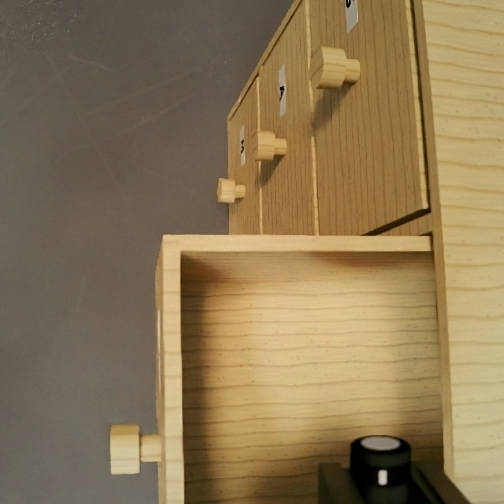

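>>> execute_actions(actions=[{"rows":[[0,0,0,0,0,0,0,1,0,-0.006,0,-0.03,0,-0.026,0,-0.9],[0,0,0,0,0,0,0,1,0,-0.006,0,-0.03,0,-0.026,0,-0.9],[0,0,0,0,0,0,0,1,0,-0.009,0,-0.05,0,-0.043,0,-0.9],[0,0,0,0,0,0,0,1,0,-0.0112,0,-0.0683,0,-0.0595,0,-0.9],[0,0,0,0,0,0,0,1,0,-0.0112,0,-0.0683,0,-0.0595,0,-0.9],[0,0,0,0,0,0,0,1,0,-0.0118,0,-0.085,0,-0.0757,0,-0.9],[0,0,0,0,0,0,0,1,0,-0.0118,0,-0.085,0,-0.0757,0,-0.9],[0,0,0,0,0,0,0,1,0,-0.012,0,-0.1,0,-0.0905,0,-0.9],[0,0,0,0,0,0,0,1,0,-0.012,0,-0.1,0,-0.0905,0,-0.9],[0,0,0,0,0,0,0,1,0,-0.012,0,-0.11,0,-0.1005,0,-0.9],[0,0,0,0,0,0,0,1,0,-0.012,0,-0.11,0,-0.1005,0,-0.9],[0,0,0,0,0,0,0,1,0,-0.012,0,-0.1182,0,-0.1087,0,-0.9]],"steps":15}], pictures=false)

>>> execute_actions(actions=[{"steps":12}])

Scene clock: 255.50 s of 7200.00 s.
left_arm: end_effector_position=(+0.3337, +0.5482, +0.4109) grip_measured=+1.00 end_effector_quat_wxyz=(-0.068, +0.889, +0.143, +0.429) end_effector_velocity=(-0.000, -0.000, -0.000) end_effector_angular_velocity=(-0.000, +0.000, +0.000) | right_arm: end_effector_position=(+0.5559, -0.0684, +0.3109) grip_measured=-0.69 end_effector_quat_wxyz=(+0.045, +0.780, +0.608, +0.141) end_effector_velocity=(-0.003, -0.002, -0.076) end_effector_angular_velocity=(+0.001, -0.001, -0.001)
Joint positions: left_arm=[ 0.407 -0.899  0.     0.5   -0.001  0.501 -0.     0.084] | right_arm=[ 0.244  0.263  0.001  1.59  -0.001  1.03  -0.969  0.014]
Joint velocities: left_arm=[ 0.    -0.002 -0.    -0.     0.     0.002 -0.001  0.   ] | right_arm=[-0.001 -0.006  0.    -0.227  0.    -0.222  0.    -0.   ]
Joint torques (N m, as the arm reports them, + toward a larger angle): left_arm=[-1.05 -1.47  0.76 19.83 -0.64 -1.8  -0.57] | right_arm=[  1.02 -22.95  -0.29  17.79   0.1   -1.95  -0.21]
Motor temperatures (°C, as the motors report them): left_arm=[28 27 32 38 30 26 31] | right_arm=[28 30 33 31 29 32 31]
Steps of this call (steps 1 to 15: the robot went on to your last target; steps 16 to 90: nothing new was sent; then 15.33 s passed at rest; steps 91 to 105: all 15 steps of this action). Readings (joint positions):
91: left_arm=[0.407 -0.899 0.000 0.500 -0.001 0.501 -0.000] | right_arm=[0.243 0.285 0.001 1.810 -0.001 1.230 -0.969]
92: left_arm=[0.407 -0.899 0.000 0.500 -0.001 0.501 -0.000] | right_arm=[0.243 0.285 0.001 1.807 -0.001 1.226 -0.969]
94: left_arm=[0.407 -0.899 0.000 0.500 -0.001 0.501 -0.000] | right_arm=[0.243 0.279 0.001 1.783 -0.001 1.204 -0.969]
98: left_arm=[0.407 -0.899 0.000 0.500 -0.001 0.501 -0.000] | right_arm=[0.244 0.268 0.001 1.695 -0.001 1.130 -0.969]
105: the state above

Scene clock: 255.90 s of 7200.00 s.
left_arm: end_effector_position=(+0.3337, +0.5482, +0.4109) grip_measured=+1.00 end_effector_quat_wxyz=(-0.068, +0.889, +0.143, +0.429) end_effector_velocity=(+0.000, -0.000, -0.000) end_effector_angular_velocity=(+0.000, +0.001, -0.000) | right_arm: end_effector_position=(+0.5559, -0.0684, +0.3051) grip_measured=-0.69 end_effector_quat_wxyz=(+0.045, +0.780, +0.608, +0.143) end_effector_velocity=(-0.001, -0.000, -0.004) end_effector_angular_velocity=(-0.003, +0.004, +0.002)
Joint positions: left_arm=[ 0.407 -0.899  0.     0.5   -0.001  0.501 -0.     0.084] | right_arm=[ 0.244  0.261  0.001  1.57  -0.001  1.009 -0.969  0.014]
Joint velocities: left_arm=[ 0.     0.001 -0.     0.001 -0.     0.     0.     0.   ] | right_arm=[ 0.     0.002  0.    -0.007 -0.001 -0.003 -0.001 -0.   ]
Joint torques (N m, as the arm reports them, + toward a larger angle): left_arm=[-0.59 -1.41  0.84 19.79 -0.63 -1.78 -0.61] | right_arm=[  0.99 -21.62  -0.22  16.13   0.23  -2.03  -0.23]
Motor temperatures (°C, as the motors report them): left_arm=[28 27 32 38 30 26 31] | right_arm=[28 30 33 31 29 32 31]
Steps of this call (steps 1 to 12: the robot went on to your last target). Readings (joint positions):
1: left_arm=[0.407 -0.899 0.000 0.500 -0.001 0.501 -0.000] | right_arm=[0.244 0.262 0.001 1.584 -0.001 1.024 -0.969]
2: left_arm=[0.407 -0.899 0.000 0.500 -0.001 0.501 -0.000] | right_arm=[0.244 0.262 0.001 1.580 -0.001 1.020 -0.969]
4: left_arm=[0.407 -0.899 0.000 0.500 -0.001 0.501 -0.000] | right_arm=[0.244 0.261 0.001 1.575 -0.001 1.014 -0.969]
8: left_arm=[0.407 -0.899 0.000 0.500 -0.001 0.501 -0.000] | right_arm=[0.244 0.261 0.001 1.572 -0.001 1.010 -0.969]
12: the state above
camera_calibration (this result's frames):
cam_left_wrist: T_world_to_cam=[[0.299747, -0.953646, 0.0266773, 0.444099], [-0.583729, -0.20545, -0.785526, 0.696289], [0.754594, 0.219886, -0.618254, 0.0104859], [0, 0, 0, 1]] pos_world=[0.265414, 0.56426, 0.541588]
cam_right_wrist: T_world_to_cam=[[0.934017, -0.261265, 0.243624, -0.575007], [-0.224212, -0.959674, -0.169572, 0.180365], [0.278102, 0.10376, -0.954931, 0.275118], [0, 0, 0, 1]] pos_world=[0.500995, -0.00568344, 0.433389]

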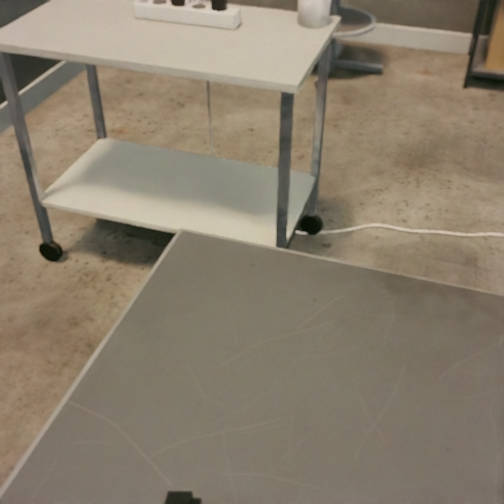

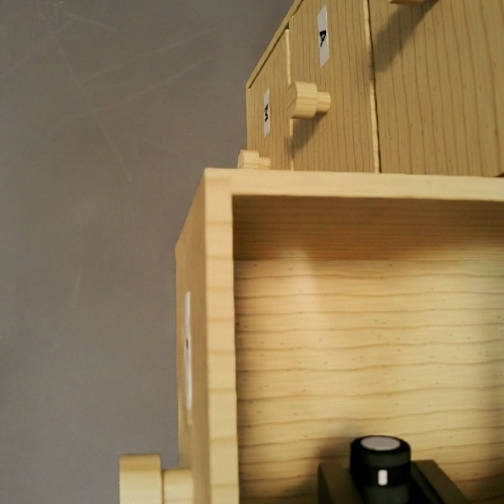

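Release narrowly, then lift to hover.

>>> execute_actions(actions=[{"rows":[[0,0,0,0,0,0,0,1,0,0,0,0,0,0,0,-0.6],[0,0,0,0,0,0,0,1,0,0,0,0,0,0,0,-0.5],[0,0,0,0,0,0,0,1,0,0,0,0,0,0,0,-0.45]],"steps":12}])

Scene clock: 258.27 s of 7200.00 s.
left_arm: end_effector_position=(+0.3337, +0.5482, +0.4109) grip_measured=+1.00 end_effector_quat_wxyz=(-0.068, +0.889, +0.143, +0.429) end_effector_velocity=(-0.000, -0.000, +0.000) end_effector_angular_velocity=(-0.001, -0.000, +0.000) | right_arm: end_effector_position=(+0.5559, -0.0684, +0.3051) grip_measured=-0.47 end_effector_quat_wxyz=(+0.045, +0.780, +0.608, +0.143) end_effector_velocity=(+0.000, +0.001, +0.000) end_effector_angular_velocity=(+0.001, -0.001, -0.000)
Joint positions: left_arm=[ 0.407 -0.899  0.     0.5   -0.001  0.501 -0.     0.084] | right_arm=[ 0.244  0.261  0.001  1.57  -0.001  1.009 -0.969  0.024]
Joint velocities: left_arm=[-0.    -0.     0.     0.    -0.001  0.    -0.    -0.   ] | right_arm=[ 0.    -0.     0.    -0.     0.001 -0.001  0.001  0.   ]
Joint torques (N m, as the arm reports them, + toward a larger angle): left_arm=[-0.69 -1.38  0.84 20.03 -0.58 -1.66 -0.62] | right_arm=[  0.99 -21.59  -0.37  16.17   0.2   -1.96  -0.2 ]
Motor temperatures (°C, as the motors report them): left_arm=[28 27 32 38 30 26 31] | right_arm=[28 30 33 31 29 32 31]
Steps of this call (steps 1 to 30: the robot went on to your last target; steps 31 to 59: nothing new was sent; steps 60 to 71: all 12 steps of this action). Readings (joint positions):
60: left_arm=[0.407 -0.899 0.000 0.500 -0.001 0.501 -0.000] | right_arm=[0.244 0.261 0.001 1.569 -0.001 1.008 -0.969]
61: left_arm=[0.407 -0.899 0.000 0.500 -0.001 0.501 -0.000] | right_arm=[0.244 0.261 0.001 1.569 -0.001 1.008 -0.969]
63: left_arm=[0.407 -0.899 0.000 0.500 -0.001 0.501 -0.000] | right_arm=[0.244 0.261 0.001 1.570 -0.001 1.009 -0.969]
67: left_arm=[0.407 -0.899 0.000 0.500 -0.001 0.501 -0.000] | right_arm=[0.244 0.261 0.001 1.570 -0.001 1.009 -0.969]
71: the state above
camera_calibration (this result's frames):
cam_left_wrist: T_world_to_cam=[[0.299746, -0.953646, 0.0266771, 0.444099], [-0.583729, -0.20545, -0.785526, 0.696289], [0.754594, 0.219886, -0.618254, 0.0104859], [0, 0, 0, 1]] pos_world=[0.265414, 0.56426, 0.541588]
cam_right_wrist: T_world_to_cam=[[0.934017, -0.261264, 0.243623, -0.575004], [-0.224211, -0.959674, -0.169571, 0.180363], [0.278102, 0.103759, -0.954931, 0.275113], [0, 0, 0, 1]] pos_world=[0.500994, -0.00568365, 0.433382]

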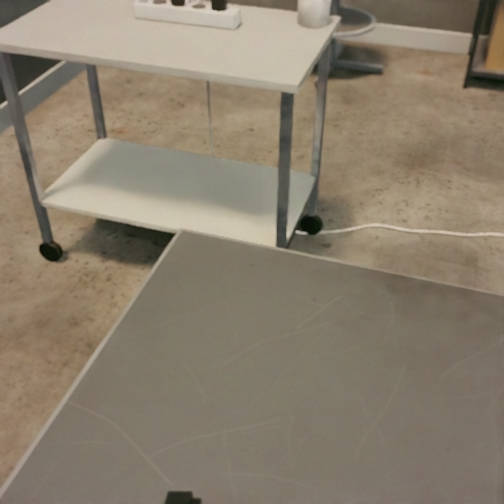

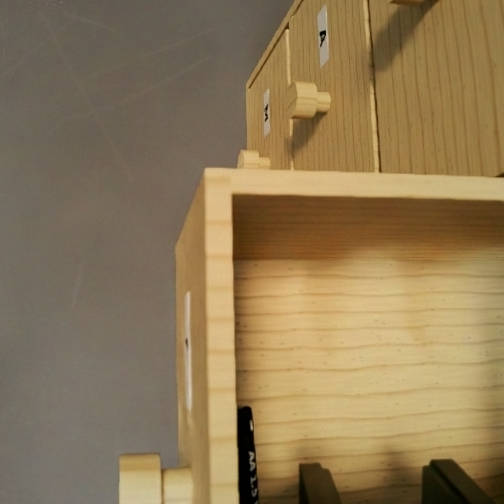

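>>> execute_actions(actions=[{"rows":[[0,0,0,0,0,0,0,1,0,0,0,0.05,0,0.049,0,-0.45],[0,0,0,0,0,0,0,1,0,0,0,0.05,0,0.049,0,-0.45],[0,0,0,0,0,0,0,1,0,0,0,0.05,0,0.049,0,-0.45],[0,0,0,0,0,0,0,1,0,0.008,0,0.1182,0,0.1087,0,-0.45],[0,0,0,0,0,0,0,1,0,0.008,0,0.1182,0,0.1087,0,-0.45],[0,0,0,0,0,0,0,1,0,0.008,0,0.1182,0,0.1087,0,-0.45],[0,0,0,0,0,0,0,1,0,0.008,0,0.1182,0,0.1087,0,-0.45],[0,0,0,0,0,0,0,1,0,0.008,0,0.1182,0,0.1087,0,-0.45],[0,0,0,0,0,0,0,1,0,0.008,0,0.1182,0,0.1087,0,-0.45],[0,0,0,0,0,0,0,1,0,0.008,0,0.1182,0,0.1087,0,-0.45],[0,0,0,0,0,0,0,1,0,0.008,0,0.1182,0,0.1087,0,-0.45],[0,0,0,0,0,0,0,1,0,0.008,0,0.1182,0,0.1087,0,-0.45],[0,0,0,0,0,0,0,1,0.032,-0.3738,0,-0.329,0,0.0447,0.4,-0.45]],"steps":15}], pictures=false)

>>> execute_actions(actions=[{"steps":25}], pictures=false)

Scene clock: 273.00 s of 7200.00 s.
left_arm: end_effector_position=(+0.3337, +0.5482, +0.4109) grip_measured=+1.00 end_effector_quat_wxyz=(-0.068, +0.889, +0.143, +0.429) end_effector_velocity=(-0.000, +0.000, -0.000) end_effector_angular_velocity=(-0.001, +0.001, +0.000) | right_arm: end_effector_position=(+0.5525, -0.0691, +0.3788) grip_measured=-0.47 end_effector_quat_wxyz=(+0.044, +0.784, +0.602, +0.144) end_effector_velocity=(-0.114, -0.018, +0.003) end_effector_angular_velocity=(+0.118, +0.107, -0.452)
Joint positions: left_arm=[ 0.407 -0.899  0.     0.5   -0.001  0.501 -0.     0.084] | right_arm=[ 0.245  0.265  0.001  1.787 -0.001  1.22  -0.953  0.024]
Joint velocities: left_arm=[ 0.     0.001  0.     0.    -0.001  0.001 -0.    -0.   ] | right_arm=[ 0.047 -0.397 -0.011 -0.511 -0.001 -0.054  0.512 -0.   ]
Joint torques (N m, as the arm reports them, + toward a larger angle): left_arm=[-0.6  -1.63  0.8  19.83 -0.71 -1.85 -0.5 ] | right_arm=[  1.87 -35.24   0.41  16.02   0.27  -1.9    0.61]
Motor temperatures (°C, as the motors report them): left_arm=[28 27 32 38 30 26 31] | right_arm=[28 30 33 31 29 32 31]
Steps of this call (steps 1 to 15: the robot went on to your last target; steps 16 to 90: nothing new was sent; then 11.23 s passed at rest; steps 91 to 105: all 15 steps of this action). Readings (joint positions):
91: left_arm=[0.407 -0.899 0.000 0.500 -0.001 0.501 -0.000] | right_arm=[0.244 0.261 0.001 1.570 -0.001 1.009 -0.969]
92: left_arm=[0.407 -0.899 0.000 0.500 -0.001 0.501 -0.000] | right_arm=[0.244 0.261 0.001 1.573 -0.001 1.012 -0.969]
94: left_arm=[0.407 -0.899 0.000 0.500 -0.001 0.501 -0.000] | right_arm=[0.244 0.264 0.001 1.600 -0.001 1.044 -0.969]
98: left_arm=[0.407 -0.899 0.000 0.500 -0.001 0.501 -0.000] | right_arm=[0.244 0.268 0.001 1.731 -0.001 1.156 -0.969]
105: the state above

Scene clock: 273.83 s of 7200.00 s.
left_arm: end_effector_position=(+0.3337, +0.5482, +0.4109) grip_measured=+1.00 end_effector_quat_wxyz=(-0.068, +0.889, +0.143, +0.429) end_effector_velocity=(-0.000, +0.000, -0.000) end_effector_angular_velocity=(+0.000, +0.001, -0.000) | right_arm: end_effector_position=(+0.3417, -0.1201, +0.3516) grip_measured=-0.47 end_effector_quat_wxyz=(-0.019, +0.947, +0.285, +0.149) end_effector_velocity=(-0.022, -0.007, -0.016) end_effector_angular_velocity=(+0.025, +0.017, -0.086)
Joint positions: left_arm=[ 0.407 -0.899  0.     0.5   -0.001  0.501 -0.     0.084] | right_arm=[ 0.308 -0.49   0.001  0.912 -0.001  1.101 -0.164  0.024]
Joint velocities: left_arm=[ 0.    -0.    -0.    -0.     0.001  0.001  0.    -0.   ] | right_arm=[ 0.007 -0.079 -0.    -0.103  0.001 -0.018  0.098 -0.   ]
Joint torques (N m, as the arm reports them, + toward a larger angle): left_arm=[-0.7  -1.67  0.67 20.   -0.57 -1.74 -0.63] | right_arm=[ 1.05 -5.76 -0.05 16.46  0.16 -2.02 -0.27]
Motor temperatures (°C, as the motors report them): left_arm=[28 27 32 38 30 26 31] | right_arm=[28 30 33 31 29 32 31]
Steps of this call (steps 1 to 25: the robot went on to your last target). Readings (joint positions):
1: left_arm=[0.407 -0.899 0.000 0.500 -0.001 0.501 -0.000] | right_arm=[0.247 0.245 0.000 1.762 -0.001 1.216 -0.929]
2: left_arm=[0.407 -0.899 0.000 0.500 -0.001 0.501 -0.000] | right_arm=[0.251 0.210 0.000 1.724 -0.001 1.209 -0.893]
4: left_arm=[0.407 -0.899 0.000 0.500 -0.001 0.501 -0.000] | right_arm=[0.260 0.120 0.001 1.638 -0.001 1.192 -0.807]
8: left_arm=[0.407 -0.899 0.000 0.500 -0.001 0.501 -0.000] | right_arm=[0.274 -0.053 0.002 1.469 -0.001 1.165 -0.635]
25: the state above

>>> execute_actions(actions=[{"rows":[[0,0,0,0,0,0,0,1,0.0005,0.1413,0,-0.2565,0,-0.8394,0.641,0.1]],"steps":15}], pictures=false)

>>> execute_actions(actions=[{"steps":35}])

Scene clock: 278.97 s of 7200.00 s.
left_arm: end_effector_position=(+0.3337, +0.5482, +0.4109) grip_measured=+1.00 end_effector_quat_wxyz=(-0.068, +0.889, +0.143, +0.429) end_effector_velocity=(-0.000, -0.000, -0.001) end_effector_angular_velocity=(+0.000, +0.002, -0.001) | right_arm: end_effector_position=(+0.3572, -0.1126, +0.2013) grip_measured=+0.09 end_effector_quat_wxyz=(-0.053, +0.987, +0.053, +0.139) end_effector_velocity=(+0.069, +0.033, -0.312) end_effector_angular_velocity=(+0.723, -0.282, -1.755)
Joint positions: left_arm=[ 0.407 -0.899  0.     0.5   -0.001  0.501 -0.     0.084] | right_arm=[ 0.309 -0.327  0.001  0.604 -0.001  0.632  0.314  0.048]
Joint velocities: left_arm=[ 0.    -0.001 -0.    -0.001 -0.     0.001  0.001 -0.   ] | right_arm=[ 0.003  0.475 -0.    -0.814  0.001 -1.84   1.841 -0.   ]
Joint torques (N m, as the arm reports them, + toward a larger angle): left_arm=[-0.73 -1.3   0.77 19.99 -0.87 -1.74 -0.66] | right_arm=[ 0.93 -8.69 -0.12 14.4   0.16 -2.44  0.6 ]
Motor temperatures (°C, as the motors report them): left_arm=[28 27 32 38 30 26 31] | right_arm=[28 30 33 31 29 32 31]
Steps of this call (steps 1 to 30: the robot went on to your last target; steps 31 to 100: nothing new was sent; then 1.30 s passed at rest; steps 101 to 115: all 15 steps of this action). Readings (joint positions):
101: left_arm=[0.407 -0.899 0.000 0.500 -0.001 0.501 -0.000] | right_arm=[0.309 -0.500 0.001 0.900 -0.001 1.100 -0.154]
102: left_arm=[0.407 -0.899 0.000 0.500 -0.001 0.501 -0.000] | right_arm=[0.309 -0.499 0.001 0.898 -0.001 1.096 -0.151]
104: left_arm=[0.407 -0.899 0.000 0.500 -0.001 0.501 -0.000] | right_arm=[0.309 -0.486 0.001 0.875 -0.001 1.059 -0.115]
108: left_arm=[0.407 -0.899 0.000 0.500 -0.001 0.501 -0.000] | right_arm=[0.309 -0.427 0.001 0.774 -0.001 0.940 0.006]
115: the state above

Scene clock: 280.13 s of 7200.00 s.
left_arm: end_effector_position=(+0.3337, +0.5482, +0.4109) grip_measured=+1.00 end_effector_quat_wxyz=(-0.068, +0.889, +0.143, +0.429) end_effector_velocity=(-0.000, -0.000, +0.001) end_effector_angular_velocity=(+0.001, -0.002, -0.000) | right_arm: end_effector_position=(+0.4361, -0.0771, +0.3035) grip_measured=+0.09 end_effector_quat_wxyz=(-0.397, +0.773, -0.290, +0.401) end_effector_velocity=(-0.000, +0.001, +0.000) end_effector_angular_velocity=(+0.003, -0.000, +0.001)
Joint positions: left_arm=[ 0.407 -0.899  0.     0.5   -0.001  0.501 -0.     0.084] | right_arm=[ 0.309 -0.203  0.001  0.39  -0.001 -0.608  1.141  0.048]
Joint velocities: left_arm=[-0.    -0.002  0.    -0.001 -0.    -0.     0.     0.   ] | right_arm=[ 0.002  0.001 -0.    -0.    -0.    -0.002  0.003  0.   ]
Joint torques (N m, as the arm reports them, + toward a larger angle): left_arm=[-0.65 -1.71  0.76 19.85 -0.82 -1.8  -0.5 ] | right_arm=[  0.81 -10.15  -0.25  13.01   0.02  -2.19  -0.28]
Motor temperatures (°C, as the motors report them): left_arm=[28 27 32 38 30 26 31] | right_arm=[28 30 33 31 29 32 31]
Steps of this call (steps 1 to 35: the robot went on to your last target). Readings (joint positions):
1: left_arm=[0.407 -0.899 0.000 0.500 -0.001 0.501 -0.000] | right_arm=[0.309 -0.311 0.001 0.576 -0.001 0.565 0.381]
2: left_arm=[0.407 -0.899 0.000 0.500 -0.001 0.501 -0.000] | right_arm=[0.309 -0.294 0.001 0.546 -0.001 0.488 0.458]
4: left_arm=[0.407 -0.899 0.000 0.500 -0.001 0.501 -0.000] | right_arm=[0.309 -0.260 0.001 0.488 -0.001 0.317 0.629]
8: left_arm=[0.407 -0.899 0.000 0.500 -0.001 0.501 -0.000] | right_arm=[0.309 -0.220 0.001 0.419 -0.001 -0.032 0.941]
35: the state above
camera_calibration (this result's frames):
cam_left_wrist: T_world_to_cam=[[0.299747, -0.953646, 0.0266774, 0.444099], [-0.583729, -0.20545, -0.785526, 0.696289], [0.754594, 0.219886, -0.618254, 0.010486], [0, 0, 0, 1]] pos_world=[0.265414, 0.56426, 0.541588]
cam_right_wrist: T_world_to_cam=[[-0.132329, -0.512353, -0.848519, 0.312134], [-0.507689, 0.770267, -0.385927, 0.467526], [0.851317, 0.379714, -0.362045, -0.100846], [0, 0, 0, 1]] pos_world=[0.364514, -0.161904, 0.408772]

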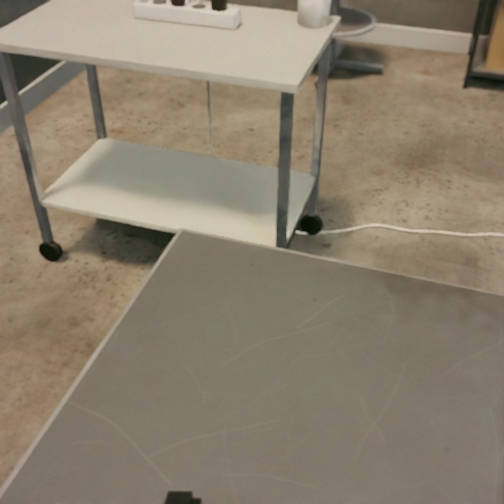

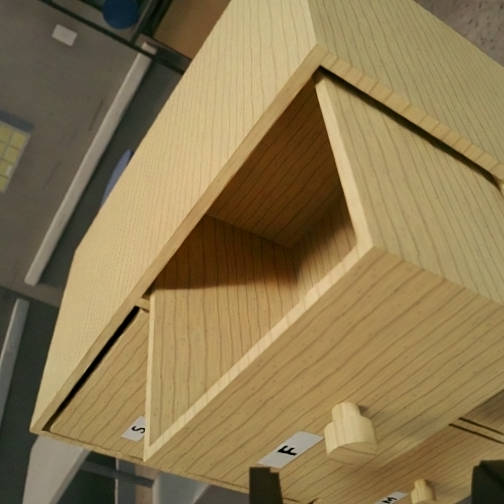

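>>> execute_actions(actions=[{"rows":[[0,0,0,0,0,0,0,1,0,0.04,0,0.03,0,-0.01,0,0.05],[0,0,0,0,0,0,0,1,0,0.04,0,0.03,0,-0.01,0,0.05],[0,0,0,0,0,0,0,1,0,0.07,0,0.053,0,-0.017,0,0.05],[0,0,0,0,0,0,0,1,0,0.07,0,0.053,0,-0.017,0,0.05],[0,0,0,0,0,0,0,1,0,0.1,0,0.076,0,-0.024,0,0.05],[0,0,0,0,0,0,0,1,0,0.1,0,0.076,0,-0.024,0,0.05],[0,0,0,0,0,0,0,1,0,0.12,0,0.0914,0,-0.028,0,0.05],[0,0,0,0,0,0,0,1,0,0.12,0,0.0914,0,-0.028,0,0.05],[0,0,0,0,0,0,0,1,0,0.13,0,0.099,0,-0.0305,0,0.05],[0,0,0,0,0,0,0,1,0,0.136,0,0.1036,0,-0.0319,0,0.05]],"steps":15}], pictures=false)

>>> execute_actions(actions=[{"steps":12}])

Scene clock: 287.27 s of 7200.00 s.
left_arm: end_effector_position=(+0.3337, +0.5482, +0.4109) grip_measured=+1.00 end_effector_quat_wxyz=(-0.068, +0.889, +0.143, +0.429) end_effector_velocity=(-0.000, +0.000, +0.000) end_effector_angular_velocity=(+0.001, +0.000, -0.000) | right_arm: end_effector_position=(+0.4921, -0.0520, +0.2787) grip_measured=+0.04 end_effector_quat_wxyz=(-0.397, +0.773, -0.291, +0.400) end_effector_velocity=(+0.034, +0.013, -0.012) end_effector_angular_velocity=(+0.007, -0.016, -0.003)
Joint positions: left_arm=[ 0.407 -0.899  0.     0.5   -0.001  0.501 -0.     0.084] | right_arm=[ 0.309  0.059  0.001  0.588 -0.001 -0.668  1.141  0.046]
Joint velocities: left_arm=[ 0.    -0.001  0.001  0.     0.     0.001  0.002 -0.   ] | right_arm=[-0.003  0.149 -0.001  0.122  0.001 -0.044 -0.001  0.   ]
Joint torques (N m, as the arm reports them, + toward a larger angle): left_arm=[-0.7  -1.67  0.63 20.01 -0.6  -1.76 -0.52] | right_arm=[  1.05 -17.33  -0.29  12.32   0.14  -2.14  -0.28]
Motor temperatures (°C, as the motors report them): left_arm=[28 27 32 38 30 26 31] | right_arm=[28 30 33 31 29 32 31]
Steps of this call (steps 1 to 15: the robot went on to your last target; steps 16 to 90: nothing new was sent; then 3.63 s passed at rest; steps 91 to 105: all 15 steps of this action). Readings (joint positions):
91: left_arm=[0.407 -0.899 0.000 0.500 -0.001 0.501 -0.000] | right_arm=[0.309 -0.203 0.001 0.390 -0.001 -0.608 1.141]
92: left_arm=[0.407 -0.899 0.000 0.500 -0.001 0.501 -0.000] | right_arm=[0.309 -0.200 0.001 0.392 -0.001 -0.609 1.141]
94: left_arm=[0.407 -0.899 0.000 0.500 -0.001 0.501 -0.000] | right_arm=[0.309 -0.171 0.001 0.414 -0.001 -0.617 1.141]
98: left_arm=[0.407 -0.899 0.000 0.500 -0.001 0.501 -0.000] | right_arm=[0.309 -0.061 0.001 0.497 -0.001 -0.641 1.141]
105: the state above

Scene clock: 287.67 s of 7200.00 s.
left_arm: end_effector_position=(+0.3337, +0.5482, +0.4109) grip_measured=+1.00 end_effector_quat_wxyz=(-0.068, +0.889, +0.143, +0.429) end_effector_velocity=(+0.000, -0.000, -0.000) end_effector_angular_velocity=(-0.001, +0.001, +0.001) | right_arm: end_effector_position=(+0.4954, -0.0505, +0.2778) grip_measured=+0.04 end_effector_quat_wxyz=(-0.397, +0.773, -0.291, +0.401) end_effector_velocity=(+0.001, +0.001, -0.001) end_effector_angular_velocity=(-0.001, +0.001, +0.002)
Joint positions: left_arm=[ 0.407 -0.899  0.     0.5   -0.001  0.501 -0.     0.084] | right_arm=[ 0.309  0.073  0.001  0.6   -0.001 -0.672  1.141  0.046]
Joint velocities: left_arm=[ 0.     0.    -0.001 -0.001 -0.     0.    -0.002  0.   ] | right_arm=[-0.     0.005  0.     0.003 -0.002 -0.001 -0.     0.   ]
Joint torques (N m, as the arm reports them, + toward a larger angle): left_arm=[-0.7  -1.51  0.76 20.04 -0.73 -1.72 -0.65] | right_arm=[  1.09 -14.66  -0.43  12.62   0.09  -2.14  -0.28]
Motor temperatures (°C, as the motors report them): left_arm=[28 27 32 38 30 26 31] | right_arm=[28 30 33 31 29 32 31]
Steps of this call (steps 1 to 12: the robot went on to your last target). Readings (joint positions):
1: left_arm=[0.407 -0.899 0.000 0.500 -0.001 0.501 -0.000] | right_arm=[0.309 0.063 0.001 0.592 -0.001 -0.670 1.141]
2: left_arm=[0.407 -0.899 0.000 0.500 -0.001 0.501 -0.000] | right_arm=[0.309 0.066 0.001 0.594 -0.001 -0.670 1.141]
4: left_arm=[0.407 -0.899 0.000 0.500 -0.001 0.501 -0.000] | right_arm=[0.309 0.069 0.001 0.597 -0.001 -0.672 1.141]
8: left_arm=[0.407 -0.899 0.000 0.500 -0.001 0.501 -0.000] | right_arm=[0.309 0.072 0.001 0.600 -0.001 -0.672 1.141]
12: the state above
camera_calibration (this result's frames):
cam_left_wrist: T_world_to_cam=[[0.299747, -0.953646, 0.0266775, 0.444099], [-0.583729, -0.20545, -0.785526, 0.696289], [0.754594, 0.219886, -0.618254, 0.0104859], [0, 0, 0, 1]] pos_world=[0.265414, 0.56426, 0.541588]
cam_right_wrist: T_world_to_cam=[[-0.132889, -0.512403, -0.848401, 0.312116], [-0.508085, 0.770181, -0.385578, 0.46737], [0.850994, 0.379821, -0.362693, -0.170416], [0, 0, 0, 1]] pos_world=[0.423963, -0.135303, 0.383198]

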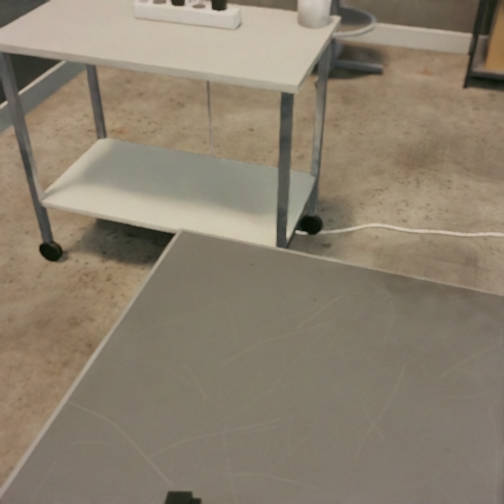

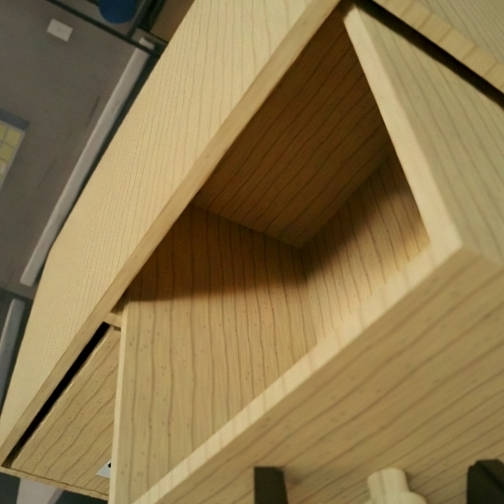

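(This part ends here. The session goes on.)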